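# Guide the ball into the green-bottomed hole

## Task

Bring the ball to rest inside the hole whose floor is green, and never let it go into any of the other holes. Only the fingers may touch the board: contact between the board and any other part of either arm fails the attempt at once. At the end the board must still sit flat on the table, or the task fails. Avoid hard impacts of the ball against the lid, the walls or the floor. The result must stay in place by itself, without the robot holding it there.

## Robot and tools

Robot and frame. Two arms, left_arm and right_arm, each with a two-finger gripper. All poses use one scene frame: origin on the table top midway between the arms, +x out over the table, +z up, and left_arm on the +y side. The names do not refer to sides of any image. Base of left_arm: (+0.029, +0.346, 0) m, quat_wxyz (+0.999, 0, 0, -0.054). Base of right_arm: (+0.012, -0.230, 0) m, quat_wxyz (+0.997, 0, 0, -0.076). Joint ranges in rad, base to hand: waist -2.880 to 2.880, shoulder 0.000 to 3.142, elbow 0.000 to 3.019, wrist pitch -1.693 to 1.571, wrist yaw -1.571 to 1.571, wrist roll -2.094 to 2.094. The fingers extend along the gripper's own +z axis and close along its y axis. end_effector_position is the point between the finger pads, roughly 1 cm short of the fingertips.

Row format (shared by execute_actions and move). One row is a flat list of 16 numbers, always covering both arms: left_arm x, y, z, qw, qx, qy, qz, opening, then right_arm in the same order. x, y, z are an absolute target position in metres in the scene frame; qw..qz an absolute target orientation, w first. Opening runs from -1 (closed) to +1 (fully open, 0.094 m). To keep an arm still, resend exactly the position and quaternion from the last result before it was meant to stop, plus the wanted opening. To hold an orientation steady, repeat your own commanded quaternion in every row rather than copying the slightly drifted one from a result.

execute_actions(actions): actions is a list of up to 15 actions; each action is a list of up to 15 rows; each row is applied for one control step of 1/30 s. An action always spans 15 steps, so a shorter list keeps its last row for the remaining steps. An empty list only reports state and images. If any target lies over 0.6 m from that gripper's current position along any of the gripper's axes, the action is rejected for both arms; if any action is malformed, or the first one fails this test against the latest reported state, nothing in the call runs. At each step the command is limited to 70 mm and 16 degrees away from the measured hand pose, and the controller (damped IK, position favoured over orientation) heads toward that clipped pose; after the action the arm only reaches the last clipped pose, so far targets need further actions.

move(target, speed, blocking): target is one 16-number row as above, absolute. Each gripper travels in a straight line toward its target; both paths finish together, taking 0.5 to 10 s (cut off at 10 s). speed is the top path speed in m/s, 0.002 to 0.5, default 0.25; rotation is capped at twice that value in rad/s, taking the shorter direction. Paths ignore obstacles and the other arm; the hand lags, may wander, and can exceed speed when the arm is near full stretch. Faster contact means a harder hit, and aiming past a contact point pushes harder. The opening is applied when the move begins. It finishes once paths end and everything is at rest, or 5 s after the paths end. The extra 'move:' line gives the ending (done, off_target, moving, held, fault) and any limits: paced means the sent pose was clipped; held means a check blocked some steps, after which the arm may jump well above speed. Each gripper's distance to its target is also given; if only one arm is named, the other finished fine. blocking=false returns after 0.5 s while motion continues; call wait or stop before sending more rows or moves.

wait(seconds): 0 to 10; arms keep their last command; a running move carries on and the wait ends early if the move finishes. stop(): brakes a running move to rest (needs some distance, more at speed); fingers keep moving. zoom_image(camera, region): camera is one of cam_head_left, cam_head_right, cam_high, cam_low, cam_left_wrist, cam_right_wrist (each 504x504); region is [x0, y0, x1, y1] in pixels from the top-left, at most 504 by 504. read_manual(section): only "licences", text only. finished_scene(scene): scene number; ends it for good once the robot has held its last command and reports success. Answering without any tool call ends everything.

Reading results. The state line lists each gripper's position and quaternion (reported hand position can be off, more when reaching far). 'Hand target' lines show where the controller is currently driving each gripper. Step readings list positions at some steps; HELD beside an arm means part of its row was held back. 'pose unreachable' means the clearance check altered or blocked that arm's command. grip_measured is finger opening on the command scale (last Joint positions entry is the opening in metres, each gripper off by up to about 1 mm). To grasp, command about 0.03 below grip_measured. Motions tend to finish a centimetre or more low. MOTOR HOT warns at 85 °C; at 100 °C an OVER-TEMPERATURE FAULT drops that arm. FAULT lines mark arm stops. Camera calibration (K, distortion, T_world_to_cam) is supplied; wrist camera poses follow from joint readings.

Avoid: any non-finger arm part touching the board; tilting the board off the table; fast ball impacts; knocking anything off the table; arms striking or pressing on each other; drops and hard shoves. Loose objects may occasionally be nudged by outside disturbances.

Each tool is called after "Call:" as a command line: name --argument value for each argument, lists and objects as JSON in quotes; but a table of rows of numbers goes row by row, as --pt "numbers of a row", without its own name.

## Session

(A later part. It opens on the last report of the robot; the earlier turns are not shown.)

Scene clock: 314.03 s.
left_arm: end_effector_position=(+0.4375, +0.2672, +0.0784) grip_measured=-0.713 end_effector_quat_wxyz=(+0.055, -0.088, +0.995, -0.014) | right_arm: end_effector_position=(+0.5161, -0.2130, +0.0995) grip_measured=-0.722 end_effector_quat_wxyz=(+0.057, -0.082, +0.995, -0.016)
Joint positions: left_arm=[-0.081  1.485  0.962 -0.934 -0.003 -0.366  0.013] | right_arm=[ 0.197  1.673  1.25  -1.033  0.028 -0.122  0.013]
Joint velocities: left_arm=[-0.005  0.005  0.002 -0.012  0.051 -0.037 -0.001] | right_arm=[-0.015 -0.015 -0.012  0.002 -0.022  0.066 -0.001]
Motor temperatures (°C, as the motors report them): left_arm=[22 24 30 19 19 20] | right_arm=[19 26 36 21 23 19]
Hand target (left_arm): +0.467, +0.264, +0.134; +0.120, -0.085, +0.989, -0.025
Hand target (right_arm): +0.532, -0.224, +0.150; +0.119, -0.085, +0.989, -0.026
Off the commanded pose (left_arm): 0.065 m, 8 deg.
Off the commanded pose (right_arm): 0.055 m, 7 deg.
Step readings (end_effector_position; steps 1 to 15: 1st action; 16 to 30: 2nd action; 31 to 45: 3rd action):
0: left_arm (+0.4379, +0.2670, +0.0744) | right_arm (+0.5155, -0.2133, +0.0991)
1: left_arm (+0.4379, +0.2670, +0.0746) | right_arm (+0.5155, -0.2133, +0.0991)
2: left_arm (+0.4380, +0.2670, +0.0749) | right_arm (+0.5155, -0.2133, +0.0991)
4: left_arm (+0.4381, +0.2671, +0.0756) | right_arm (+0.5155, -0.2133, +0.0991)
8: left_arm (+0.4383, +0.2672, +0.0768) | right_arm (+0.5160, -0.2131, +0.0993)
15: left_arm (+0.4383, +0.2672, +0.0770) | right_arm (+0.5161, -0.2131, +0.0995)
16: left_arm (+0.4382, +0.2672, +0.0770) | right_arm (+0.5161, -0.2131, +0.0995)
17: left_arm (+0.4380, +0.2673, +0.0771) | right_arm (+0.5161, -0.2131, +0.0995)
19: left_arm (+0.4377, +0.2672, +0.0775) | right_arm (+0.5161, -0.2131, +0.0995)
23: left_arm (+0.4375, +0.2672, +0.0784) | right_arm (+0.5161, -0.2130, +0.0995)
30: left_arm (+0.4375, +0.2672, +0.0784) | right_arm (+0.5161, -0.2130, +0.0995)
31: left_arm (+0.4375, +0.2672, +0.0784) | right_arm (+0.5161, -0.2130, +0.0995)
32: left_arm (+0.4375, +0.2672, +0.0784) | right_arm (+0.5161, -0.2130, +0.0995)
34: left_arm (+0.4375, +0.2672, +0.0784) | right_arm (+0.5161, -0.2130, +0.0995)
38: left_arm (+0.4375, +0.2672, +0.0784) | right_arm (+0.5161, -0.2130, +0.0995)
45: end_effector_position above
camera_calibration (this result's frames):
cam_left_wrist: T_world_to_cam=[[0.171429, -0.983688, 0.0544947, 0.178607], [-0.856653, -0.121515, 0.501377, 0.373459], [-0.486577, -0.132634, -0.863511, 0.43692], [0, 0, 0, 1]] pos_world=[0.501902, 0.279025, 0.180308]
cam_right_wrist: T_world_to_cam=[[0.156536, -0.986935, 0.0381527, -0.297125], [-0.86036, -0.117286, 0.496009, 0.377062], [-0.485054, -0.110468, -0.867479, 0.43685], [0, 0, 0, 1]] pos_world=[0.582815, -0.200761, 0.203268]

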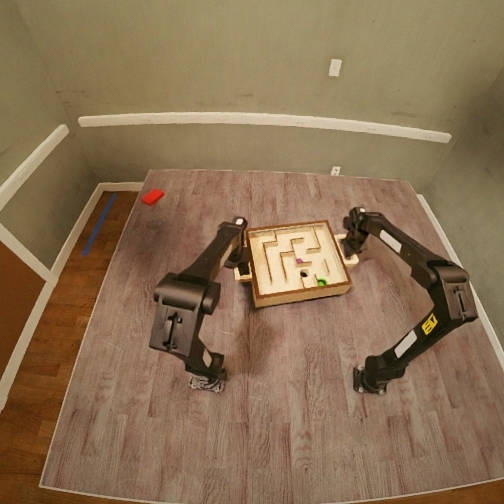

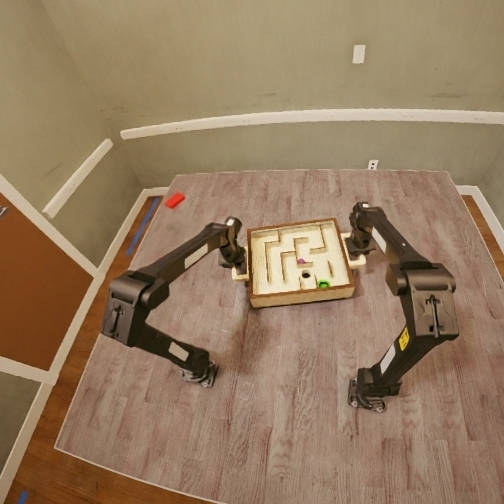

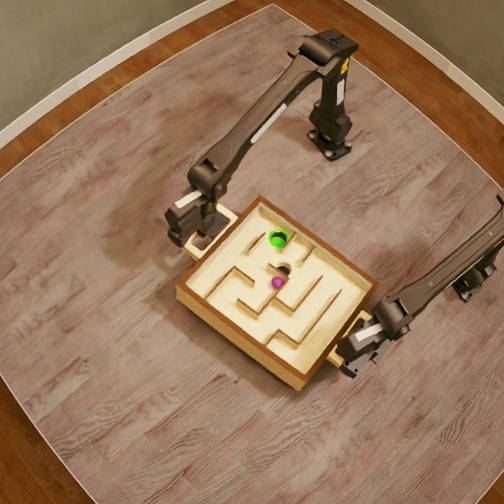

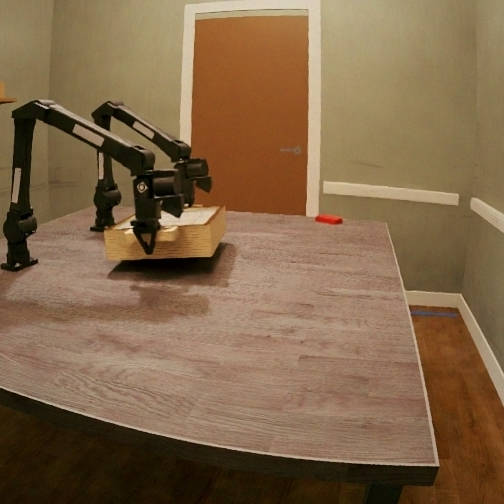

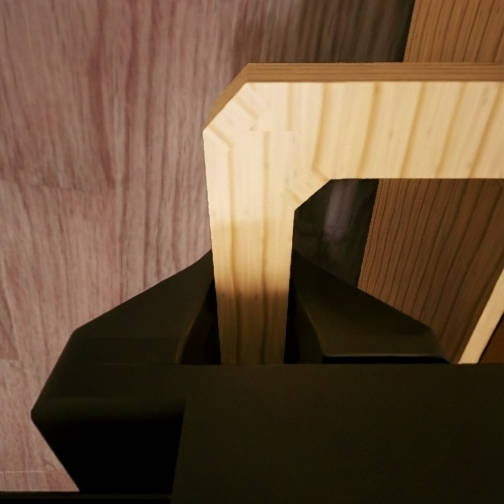

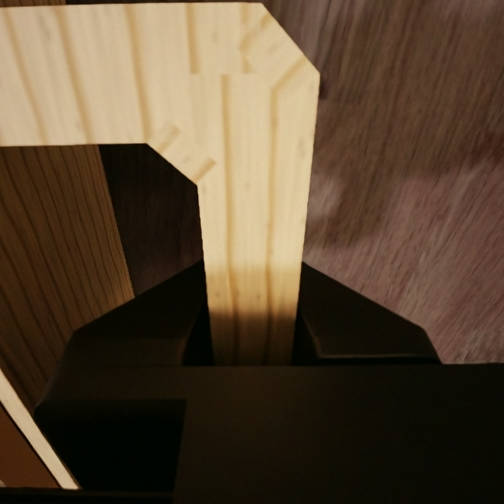

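Call:
move --target '[0.47,0.263,0.15,0.12,-0.085,0.99,0.035,-0.85,0.535,-0.224,0.12,0.12,-0.085,0.99,0.035,-0.85]' --speed 0.04

Call:
zoom_image --camera "cam_high" --region '[150,190,370,410]'

Scene clock: 331.97 s.
left_arm: end_effector_position=(+0.4377, +0.2660, +0.0949) grip_measured=-0.714 end_effector_quat_wxyz=(+0.059, -0.083, +0.994, +0.040) | right_arm: end_effector_position=(+0.5133, -0.2135, +0.0798) grip_measured=-0.722 end_effector_quat_wxyz=(+0.063, -0.078, +0.994, +0.040)
Joint positions: left_arm=[-0.13   1.48   1.004 -1.009 -0.114 -0.399  0.013] | right_arm=[ 0.156  1.686  1.208 -0.972 -0.089 -0.147  0.013]
Joint velocities: left_arm=[ 0.015 -0.005 -0.007 -0.007  0.022 -0.125 -0.   ] | right_arm=[-0.015 -0.005 -0.002 -0.012 -0.022 -0.037  0.   ]
Motor temperatures (°C, as the motors report them): left_arm=[22 24 30 19 19 20] | right_arm=[19 26 35 21 23 19]
Hand target (left_arm): +0.468, +0.264, +0.149; +0.120, -0.085, +0.988, +0.035
Hand target (right_arm): +0.533, -0.224, +0.121; +0.119, -0.085, +0.989, +0.034
Off the commanded pose (left_arm): 0.064 m, 7 deg.
Off the commanded pose (right_arm): 0.047 m, 7 deg.
move: off_target (left_arm, right_arm)
camera_calibration (this result's frames):
cam_left_wrist: T_world_to_cam=[[0.167485, -0.984386, -0.054162, 0.188775], [-0.856357, -0.172482, 0.486727, 0.379966], [-0.488469, -0.0351374, -0.871874, 0.426741], [0, 0, 0, 1]] pos_world=[0.502219, 0.26636, 0.19735]
cam_right_wrist: T_world_to_cam=[[0.154653, -0.985249, -0.0732599, -0.286217], [-0.862436, -0.170804, 0.476476, 0.375619], [-0.481961, -0.0105065, -0.87613, 0.438822], [0, 0, 0, 1]] pos_world=[0.579707, -0.213227, 0.184523]

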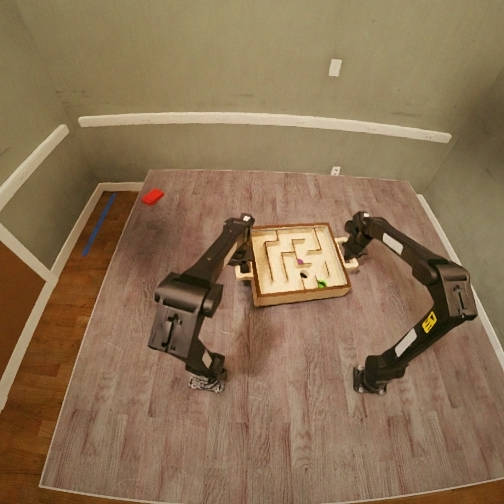

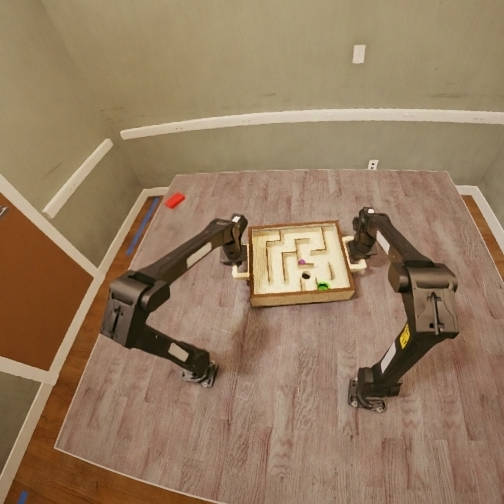

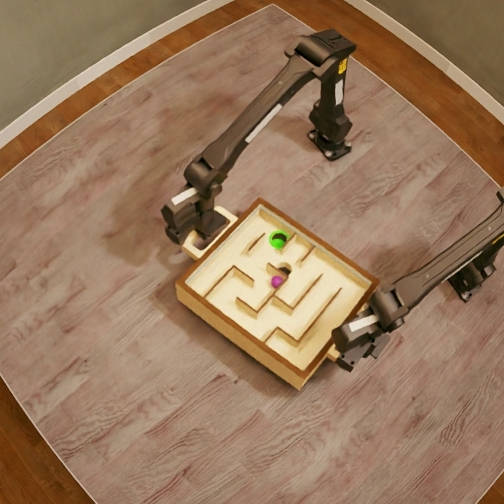

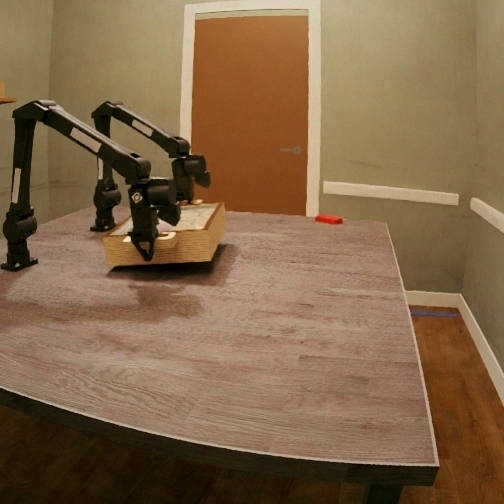

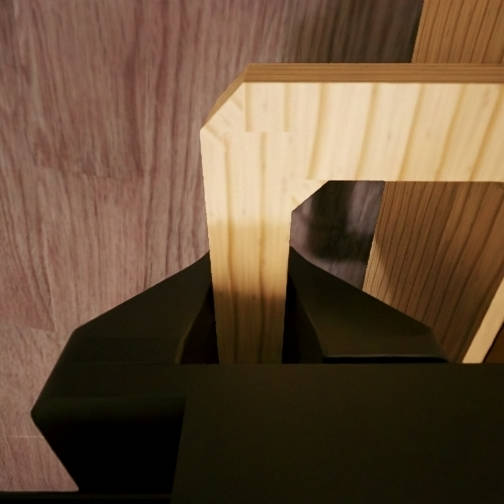

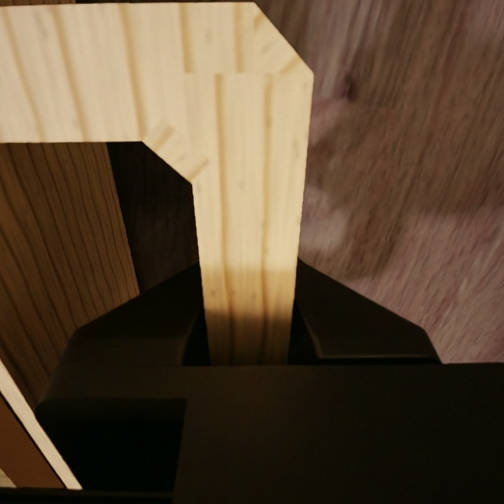

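Region (150, 190, 370, 410) of cam_high's 504x504 image, scaled by 2.291, with more detail than that image has.

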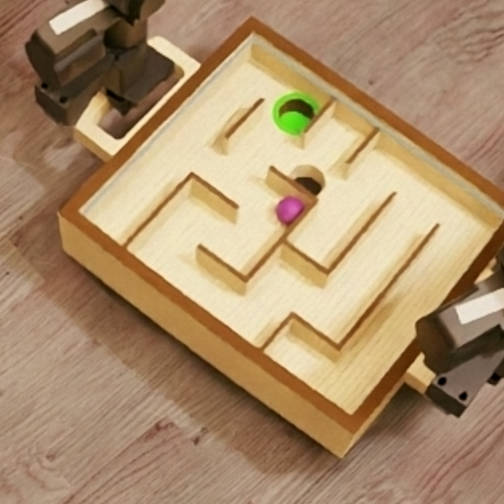

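May be stuck; ease the −x tilt.

Call:
move --target '[0.47,0.263,0.155,0.095,-0.085,0.99,0.045,-0.85,0.535,-0.224,0.115,0.095,-0.085,0.99,0.045,-0.85]' --speed 0.03

Call:
zoom_image --camera "cam_high" --region '[150,190,370,410]'

Scene clock: 337.07 s.
left_arm: end_effector_position=(+0.4320, +0.2660, +0.0997) grip_measured=-0.714 end_effector_quat_wxyz=(+0.030, -0.075, +0.995, +0.054) | right_arm: end_effector_position=(+0.4987, -0.2130, +0.0616) grip_measured=-0.722 end_effector_quat_wxyz=(+0.036, -0.071, +0.995, +0.052)
Joint positions: left_arm=[-0.136  1.497  1.039 -1.088 -0.121 -0.394  0.013] | right_arm=[ 0.151  1.706  1.184 -0.985 -0.108 -0.141  0.013]
Joint velocities: left_arm=[-0.005 -0.015 -0.002 -0.007 -0.022 -0.066 -0.   ] | right_arm=[-0.005 -0.005  0.002  0.017 -0.051 -0.037  0.001]
Motor temperatures (°C, as the motors report them): left_arm=[22 24 31 19 19 20] | right_arm=[19 26 35 21 23 19]
Hand target (left_arm): +0.467, +0.264, +0.155; +0.096, -0.085, +0.991, +0.045
Hand target (right_arm): +0.530, -0.224, +0.116; +0.096, -0.085, +0.991, +0.043
Off the commanded pose (left_arm): 0.067 m, 8 deg.
Off the commanded pose (right_arm): 0.066 m, 7 deg.
move: off_target (left_arm, right_arm)
camera_calibration (this result's frames):
cam_left_wrist: T_world_to_cam=[[0.151793, -0.984708, -0.0854879, 0.19988], [-0.828393, -0.173923, 0.532462, 0.356506], [-0.539188, -0.0100064, -0.842126, 0.440447], [0, 0, 0, 1]] pos_world=[0.50247, 0.263235, 0.198174]
cam_right_wrist: T_world_to_cam=[[0.139771, -0.984984, -0.101343, -0.275608], [-0.835253, -0.172251, 0.52219, 0.355076], [-0.531806, 0.0116598, -0.846786, 0.443564], [0, 0, 0, 1]] pos_world=[0.57099, -0.215479, 0.162255]

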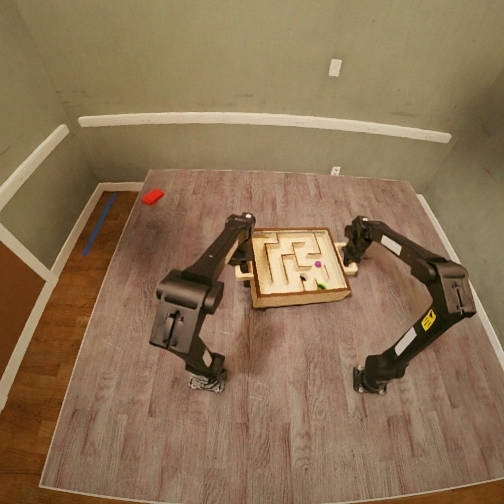

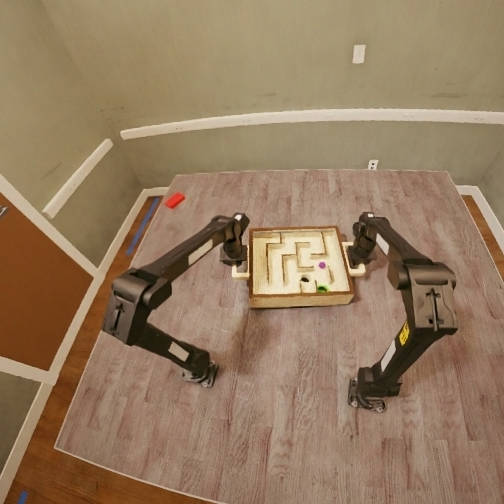

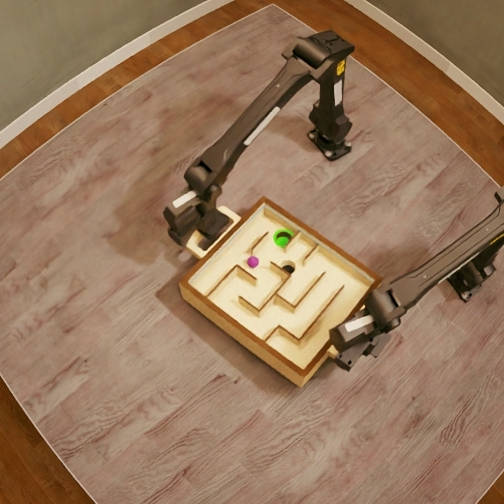

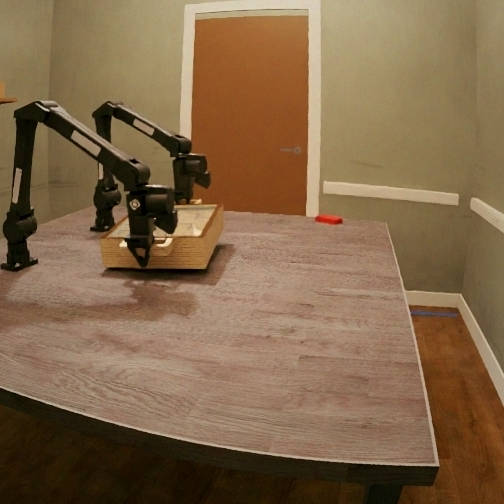

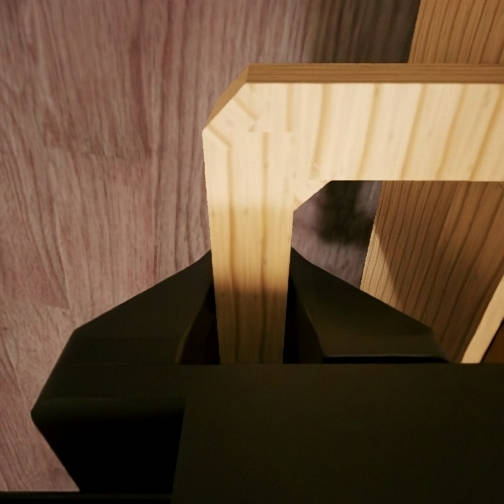

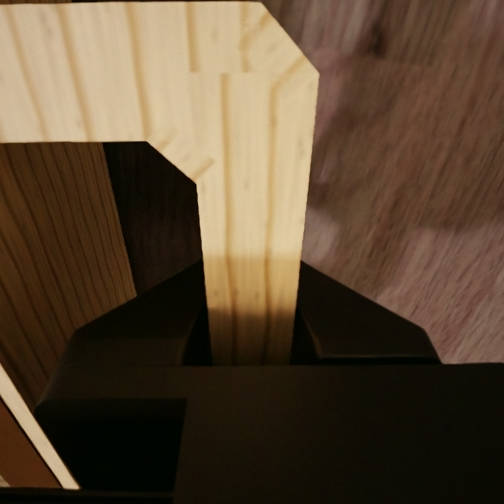

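Region (150, 190, 370, 410) of cam_high's 504x504 image, scaled by 2.291, with more detail than that image has.

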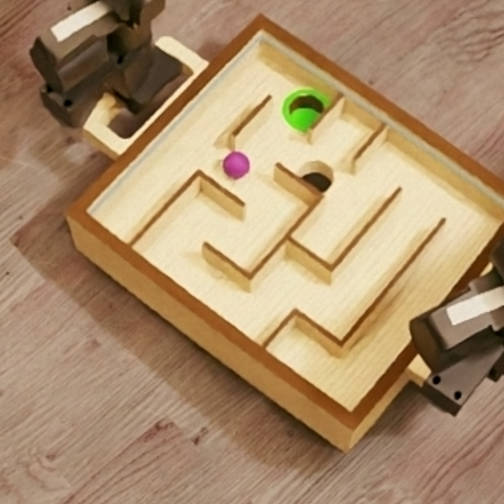

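Call:
move --target '[0.47,0.263,0.15,0.125,-0.085,0.99,0.03,-0.85,0.535,-0.224,0.125,0.125,-0.085,0.99,0.03,-0.85]' --speed 0.03

Call:
zoom_image --camera "cam_high" --region '[150,190,370,410]'

Scene clock: 343.80 s.
left_arm: end_effector_position=(+0.4328, +0.2642, +0.0969) grip_measured=-0.714 end_effector_quat_wxyz=(+0.046, -0.070, +0.995, +0.044) | right_arm: end_effector_position=(+0.4951, -0.2160, +0.0643) grip_measured=-0.722 end_effector_quat_wxyz=(+0.047, -0.067, +0.996, +0.041)
Joint positions: left_arm=[-0.136  1.482  1.013 -1.043 -0.112 -0.383  0.013] | right_arm=[ 0.151  1.68   1.157 -0.958 -0.089 -0.13   0.013]
Joint velocities: left_arm=[-0.015 -0.015 -0.002 -0.007 -0.081  0.007  0.   ] | right_arm=[-0.005 -0.015  0.012 -0.017  0.037 -0.007 -0.   ]
Motor temperatures (°C, as the motors report them): left_arm=[22 24 31 19 19 20] | right_arm=[19 26 35 21 22 19]
Hand target (left_arm): +0.467, +0.264, +0.150; +0.124, -0.085, +0.988, +0.030
Hand target (right_arm): +0.529, -0.224, +0.126; +0.125, -0.085, +0.988, +0.028
Off the commanded pose (left_arm): 0.065 m, 9 deg.
Off the commanded pose (right_arm): 0.073 m, 9 deg.
move: off_target (left_arm, right_arm)
camera_calibration (this result's frames):
cam_left_wrist: T_world_to_cam=[[0.142944, -0.987608, -0.0647805, 0.200383], [-0.846494, -0.15591, 0.509058, 0.363713], [-0.51285, -0.0179304, -0.858291, 0.430788], [0, 0, 0, 1]] pos_world=[0.500167, 0.262331, 0.197571]
cam_right_wrist: T_world_to_cam=[[0.130785, -0.988201, -0.0797155, -0.275377], [-0.849474, -0.153155, 0.504913, 0.362428], [-0.511164, 0.00168124, -0.859481, 0.432424], [0, 0, 0, 1]] pos_world=[0.564928, -0.217347, 0.166714]

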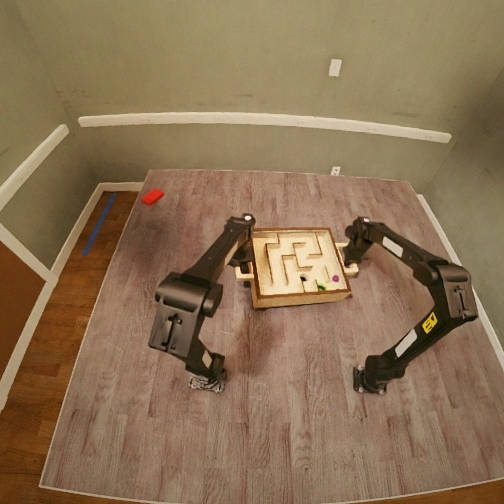

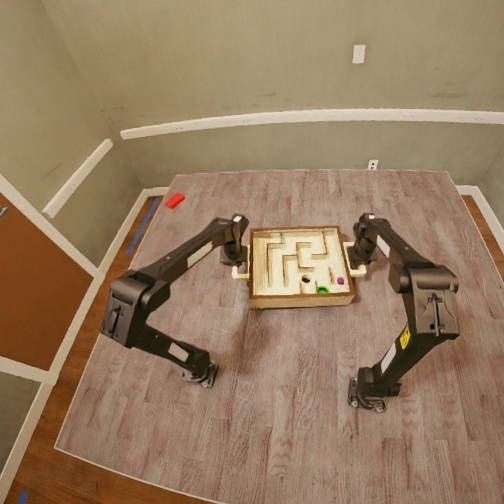

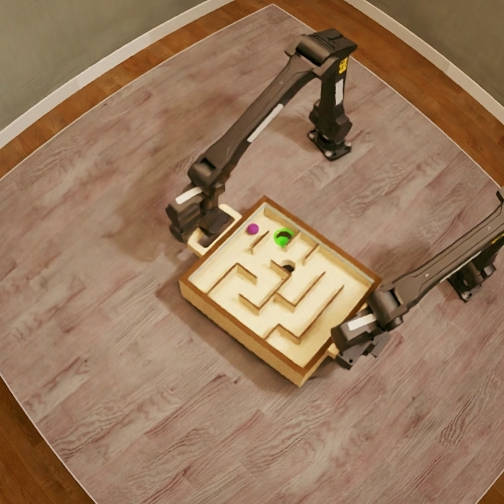

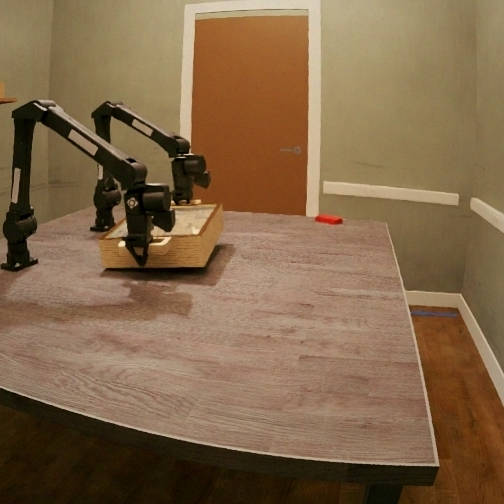

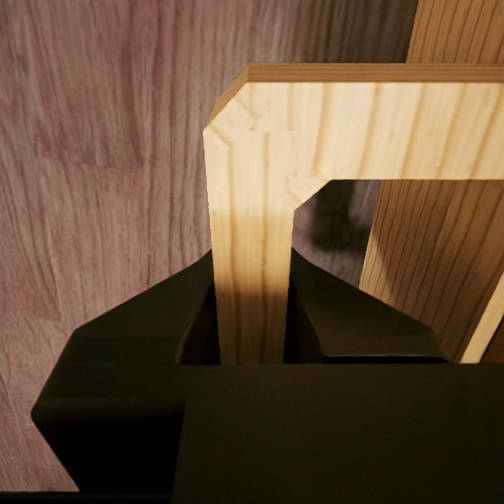

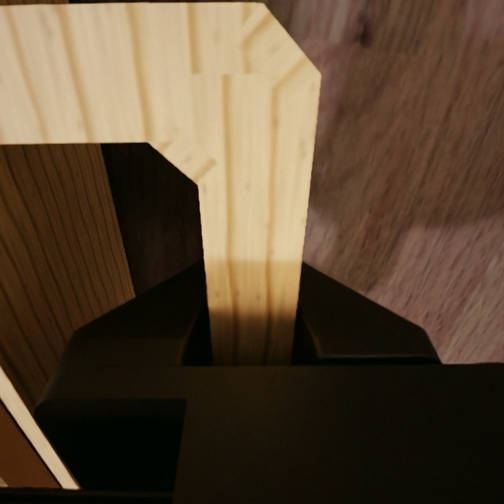

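Region (150, 190, 370, 410) of cam_high's 504x504 image, scaled by 2.291, with more detail than that image has.

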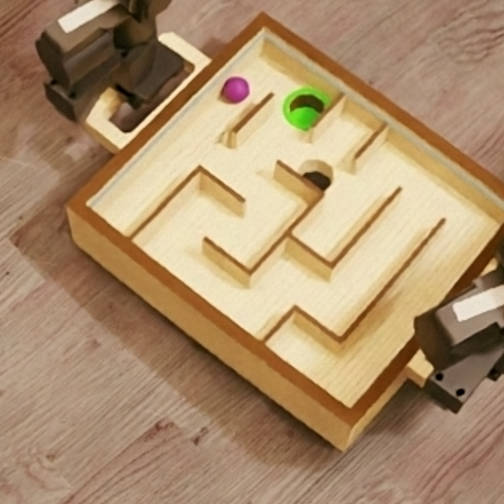

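Heading into the corner. The right arm is locked low; free it while keeping −x tilt.

Call:
move --target '[0.465,0.263,0.145,0.13,-0.085,0.99,0.015,-0.85,0.522,-0.224,0.13,0.13,-0.085,0.99,0.015,-0.85]' --speed 0.03

Call:
zoom_image --camera "cam_high" --region '[150,190,370,410]'

Scene clock: 351.83 s.
left_arm: end_effector_position=(+0.4296, +0.2615, +0.0946) grip_measured=-0.714 end_effector_quat_wxyz=(+0.054, -0.066, +0.996, +0.031) | right_arm: end_effector_position=(+0.4872, -0.2201, +0.0733) grip_measured=-0.722 end_effector_quat_wxyz=(+0.057, -0.062, +0.996, +0.027)
Joint positions: left_arm=[-0.137  1.463  0.986 -1.009 -0.093 -0.373  0.013] | right_arm=[ 0.153  1.638  1.128 -0.951 -0.061 -0.12   0.013]
Joint velocities: left_arm=[-0.005  0.005 -0.002  0.017 -0.007 -0.037  0.001] | right_arm=[-0.005 -0.005 -0.007 -0.012 -0.066  0.037  0.   ]
Motor temperatures (°C, as the motors report them): left_arm=[22 24 30 19 19 20] | right_arm=[19 26 36 21 22 19]
Hand target (left_arm): +0.462, +0.263, +0.145; +0.130, -0.084, +0.988, +0.015
Hand target (right_arm): +0.517, -0.224, +0.131; +0.129, -0.085, +0.988, +0.014
Off the commanded pose (left_arm): 0.062 m, 9 deg.
Off the commanded pose (right_arm): 0.067 m, 9 deg.
move: off_target (left_arm, right_arm)
camera_calibration (this result's frames):
cam_left_wrist: T_world_to_cam=[[0.133207, -0.990332, -0.0387133, 0.200457], [-0.857653, -0.13476, 0.496256, 0.362175], [-0.496675, -0.0329022, -0.867313, 0.424904], [0, 0, 0, 1]] pos_world=[0.494957, 0.261305, 0.196553]
cam_right_wrist: T_world_to_cam=[[0.121115, -0.991364, -0.0502874, -0.275828], [-0.861321, -0.13014, 0.491111, 0.362399], [-0.493414, -0.0161675, -0.869644, 0.4243], [0, 0, 0, 1]] pos_world=[0.554905, -0.219423, 0.177142]

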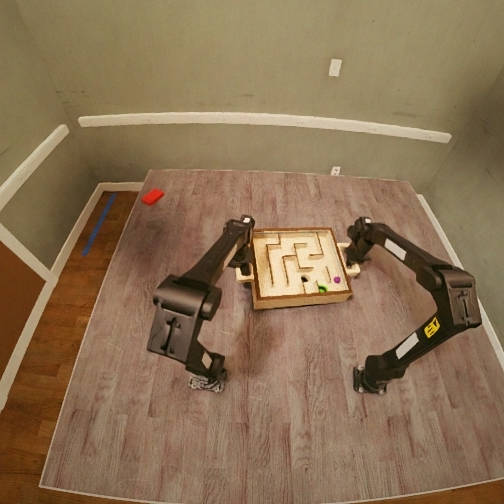

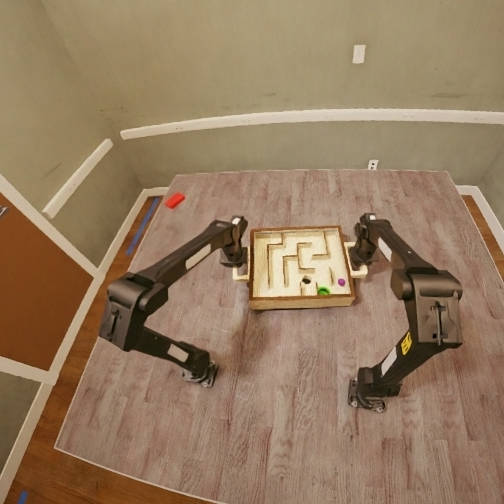

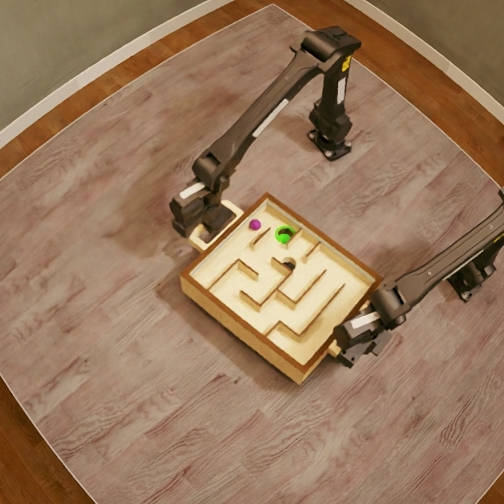

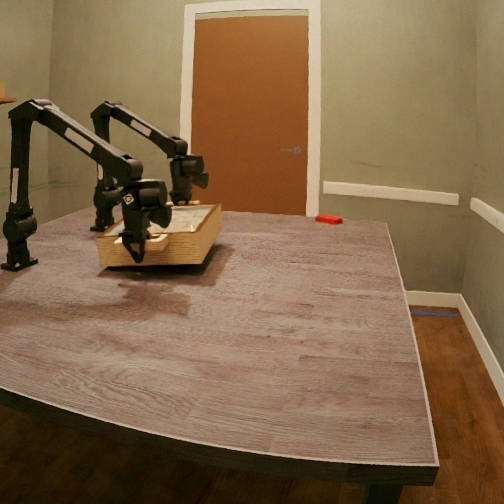

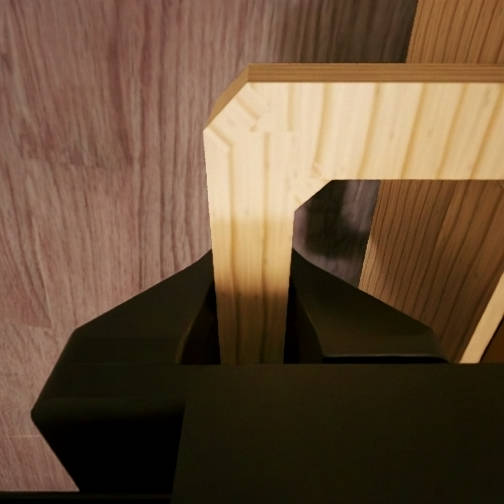

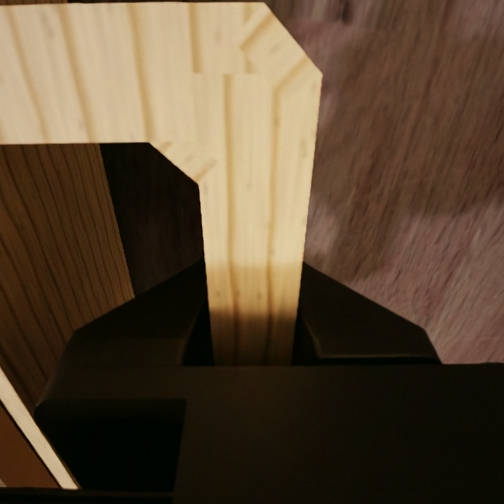

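Region (150, 190, 370, 410) of cam_high's 504x504 image, scaled by 2.291, with more detail than that image has.

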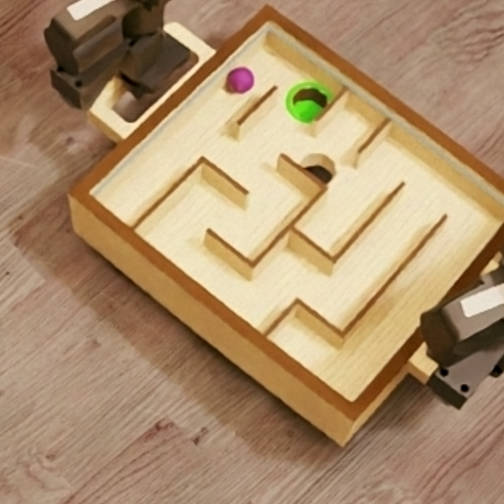

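Call:
move --target '[0.465,0.263,0.137,0.14,-0.085,0.99,-0.005,-0.85,0.518,-0.224,0.145,0.14,-0.085,0.99,-0.005,-0.85]' --speed 0.03

Call:
zoom_image --camera "cam_high" --region '[150,190,370,410]'

Scene clock: 359.10 s.
left_arm: end_effector_position=(+0.4295, +0.2580, +0.0885) grip_measured=-0.714 end_effector_quat_wxyz=(+0.065, -0.060, +0.996, +0.012) | right_arm: end_effector_position=(+0.4800, -0.2252, +0.0840) grip_measured=-0.722 end_effector_quat_wxyz=(+0.066, -0.055, +0.996, +0.006)
Joint positions: left_arm=[-0.132  1.454  0.957 -0.957 -0.061 -0.357  0.013] | right_arm=[ 0.157  1.596  1.106 -0.951 -0.018 -0.104  0.013]
Joint velocities: left_arm=[-0.005 -0.015 -0.017 -0.012  0.037 -0.037 -0.001] | right_arm=[-0.005 -0.015  0.007 -0.002 -0.066 -0.007 -0.   ]
Motor temperatures (°C, as the motors report them): left_arm=[22 24 30 19 19 20] | right_arm=[19 26 36 21 22 19]
Hand target (left_arm): +0.462, +0.264, +0.137; +0.139, -0.084, +0.987, -0.005
Hand target (right_arm): +0.512, -0.224, +0.146; +0.140, -0.084, +0.987, -0.007
Off the commanded pose (left_arm): 0.060 m, 9 deg.
Off the commanded pose (right_arm): 0.072 m, 9 deg.
move: off_target (left_arm, right_arm)
camera_calibration (this result's frames):
cam_left_wrist: T_world_to_cam=[[0.118886, -0.992908, 0.0000417061, 0.200159], [-0.87034, -0.10419, 0.481304, 0.363584], [-0.477886, -0.0572565, -0.876554, 0.418491], [0, 0, 0, 1]] pos_world=[0.492637, 0.260583, 0.191827]
cam_right_wrist: T_world_to_cam=[[0.104651, -0.994474, -0.00838002, -0.275821], [-0.872802, -0.0958801, 0.478564, 0.364529], [-0.476723, -0.0427682, -0.878013, 0.416655], [0, 0, 0, 1]] pos_world=[0.545656, -0.221526, 0.189067]

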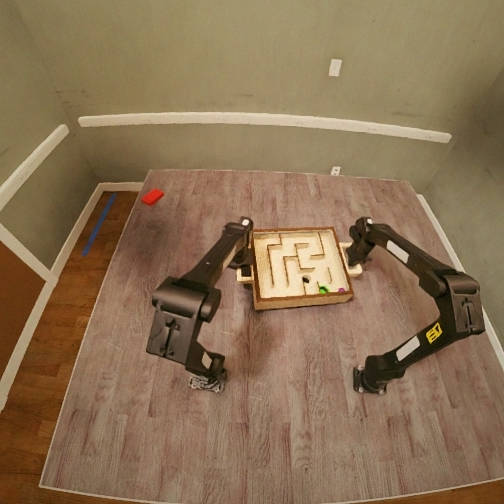

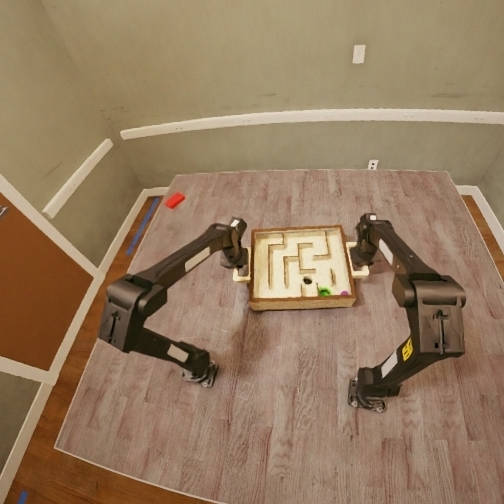

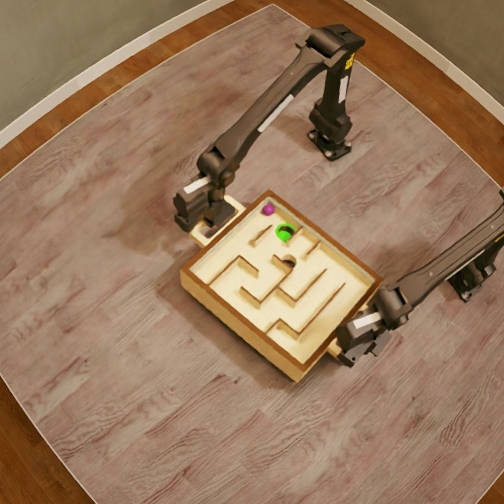

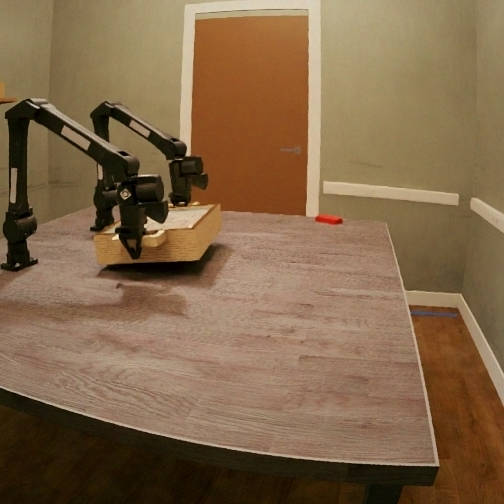

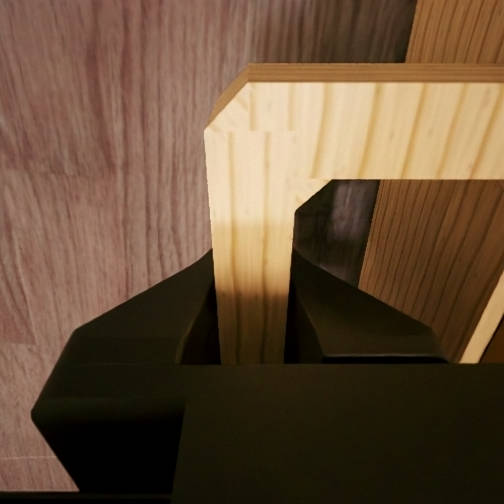

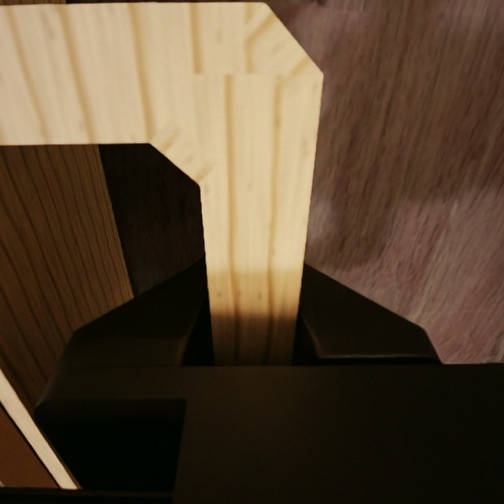

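Region (150, 190, 370, 410) of cam_high's 504x504 image, scaled by 2.291, with more detail than that image has.

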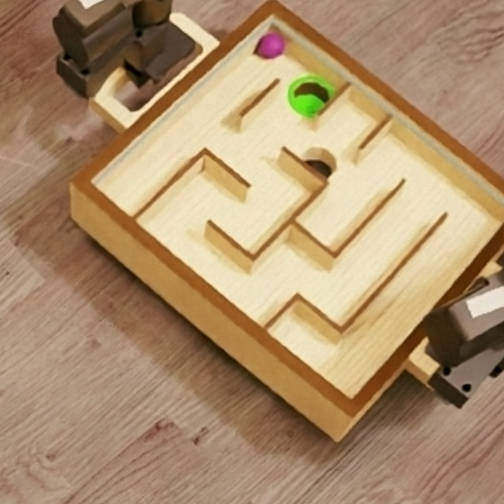

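Call:
move --target '[0.46,0.263,0.122,0.12,-0.085,0.99,-0.04,-0.85,0.512,-0.224,0.155,0.12,-0.085,0.99,-0.04,-0.85]' --speed 0.03

Call:
zoom_image --camera "cam_high" --region '[150,190,370,410]'

Scene clock: 366.63 s.
left_arm: end_effector_position=(+0.4236, +0.2593, +0.0738) grip_measured=-0.714 end_effector_quat_wxyz=(+0.048, -0.066, +0.996, -0.021) | right_arm: end_effector_position=(+0.4788, -0.2240, +0.0930) grip_measured=-0.722 end_effector_quat_wxyz=(+0.054, -0.060, +0.996, -0.028)
Joint positions: left_arm=[-0.1    1.467  0.929 -0.929  0.014 -0.341  0.013] | right_arm=[ 0.186  1.593  1.13  -0.998  0.053 -0.088  0.013]
Joint velocities: left_arm=[-0.024 -0.015  0.012 -0.017  0.007  0.051 -0.001] | right_arm=[-0.015 -0.005 -0.002 -0.022 -0.095  0.066 -0.001]
Motor temperatures (°C, as the motors report them): left_arm=[22 24 30 19 19 20] | right_arm=[19 26 36 21 23 19]
Hand target (left_arm): +0.457, +0.264, +0.122; +0.120, -0.084, +0.988, -0.040
Hand target (right_arm): +0.506, -0.224, +0.155; +0.120, -0.084, +0.988, -0.041
Off the commanded pose (left_arm): 0.061 m, 9 deg.
Off the commanded pose (right_arm): 0.070 m, 8 deg.
move: off_target (left_arm, right_arm)
camera_calibration (this result's frames):
cam_left_wrist: T_world_to_cam=[[0.12721, -0.989799, 0.0641536, 0.193118], [-0.855322, -0.0767169, 0.512385, 0.349797], [-0.502237, -0.120053, -0.856356, 0.427987], [0, 0, 0, 1]] pos_world=[0.489574, 0.269364, 0.174889]
cam_right_wrist: T_world_to_cam=[[0.109929, -0.992193, 0.0588959, -0.282693], [-0.863327, -0.0659531, 0.500317, 0.359471], [-0.492526, -0.105846, -0.863837, 0.416201], [0, 0, 0, 1]] pos_world=[0.546407, -0.212725, 0.19633]

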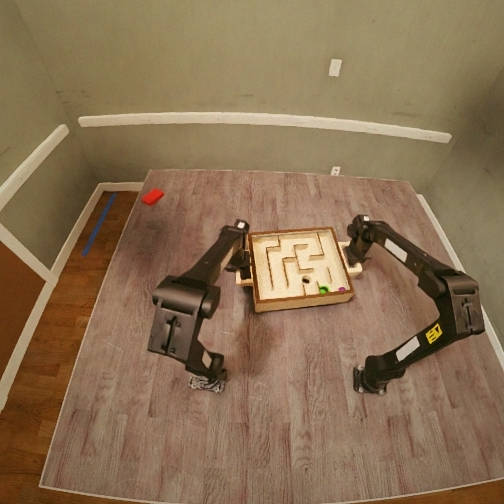

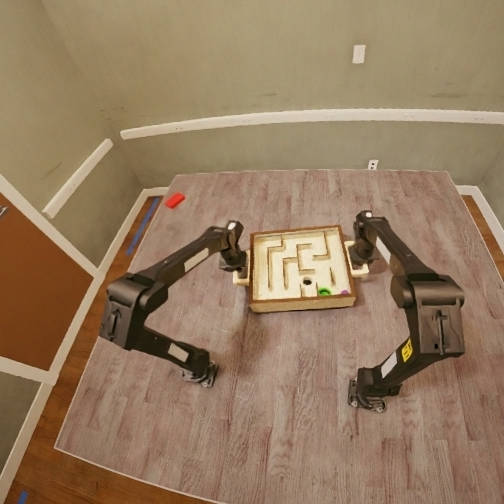

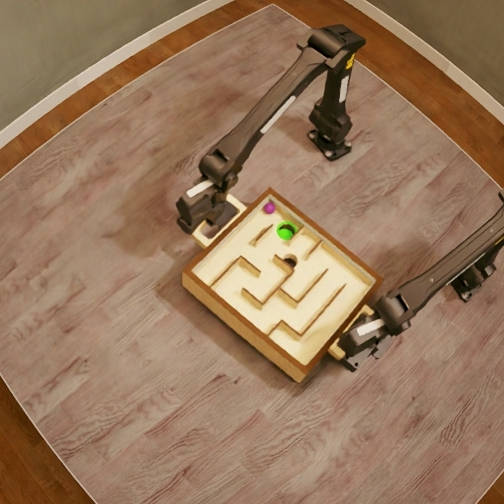

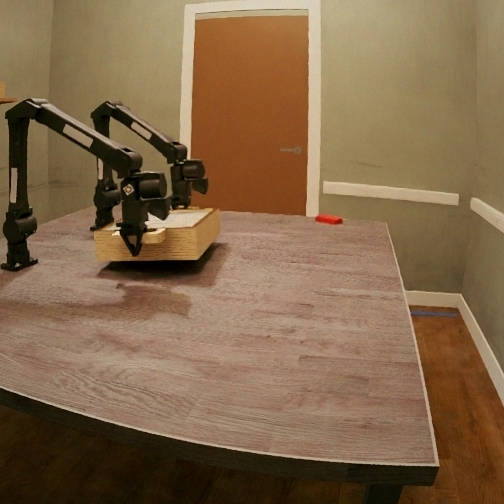

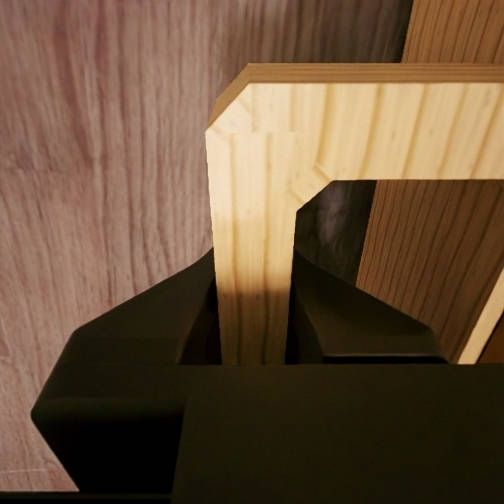

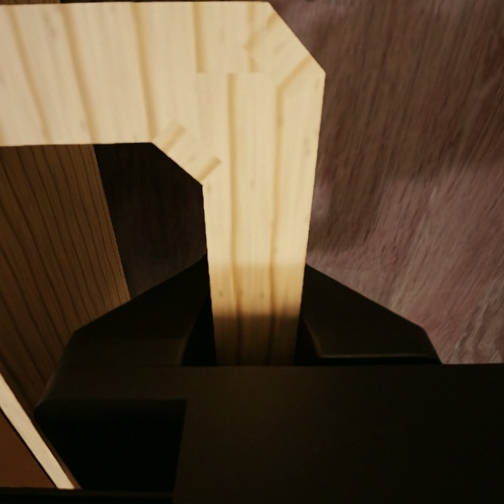

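Region (150, 190, 370, 410) of cam_high's 504x504 image, scaled by 2.291, with more detail than that image has.

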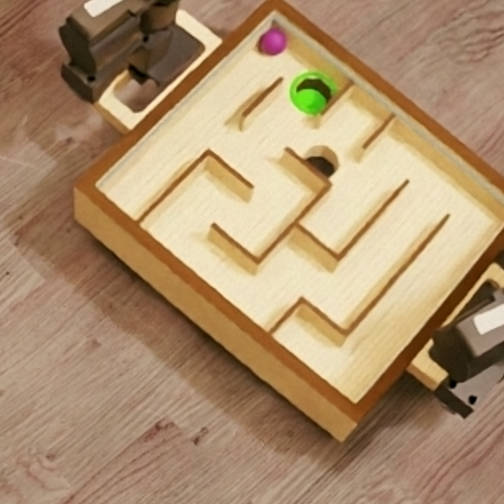

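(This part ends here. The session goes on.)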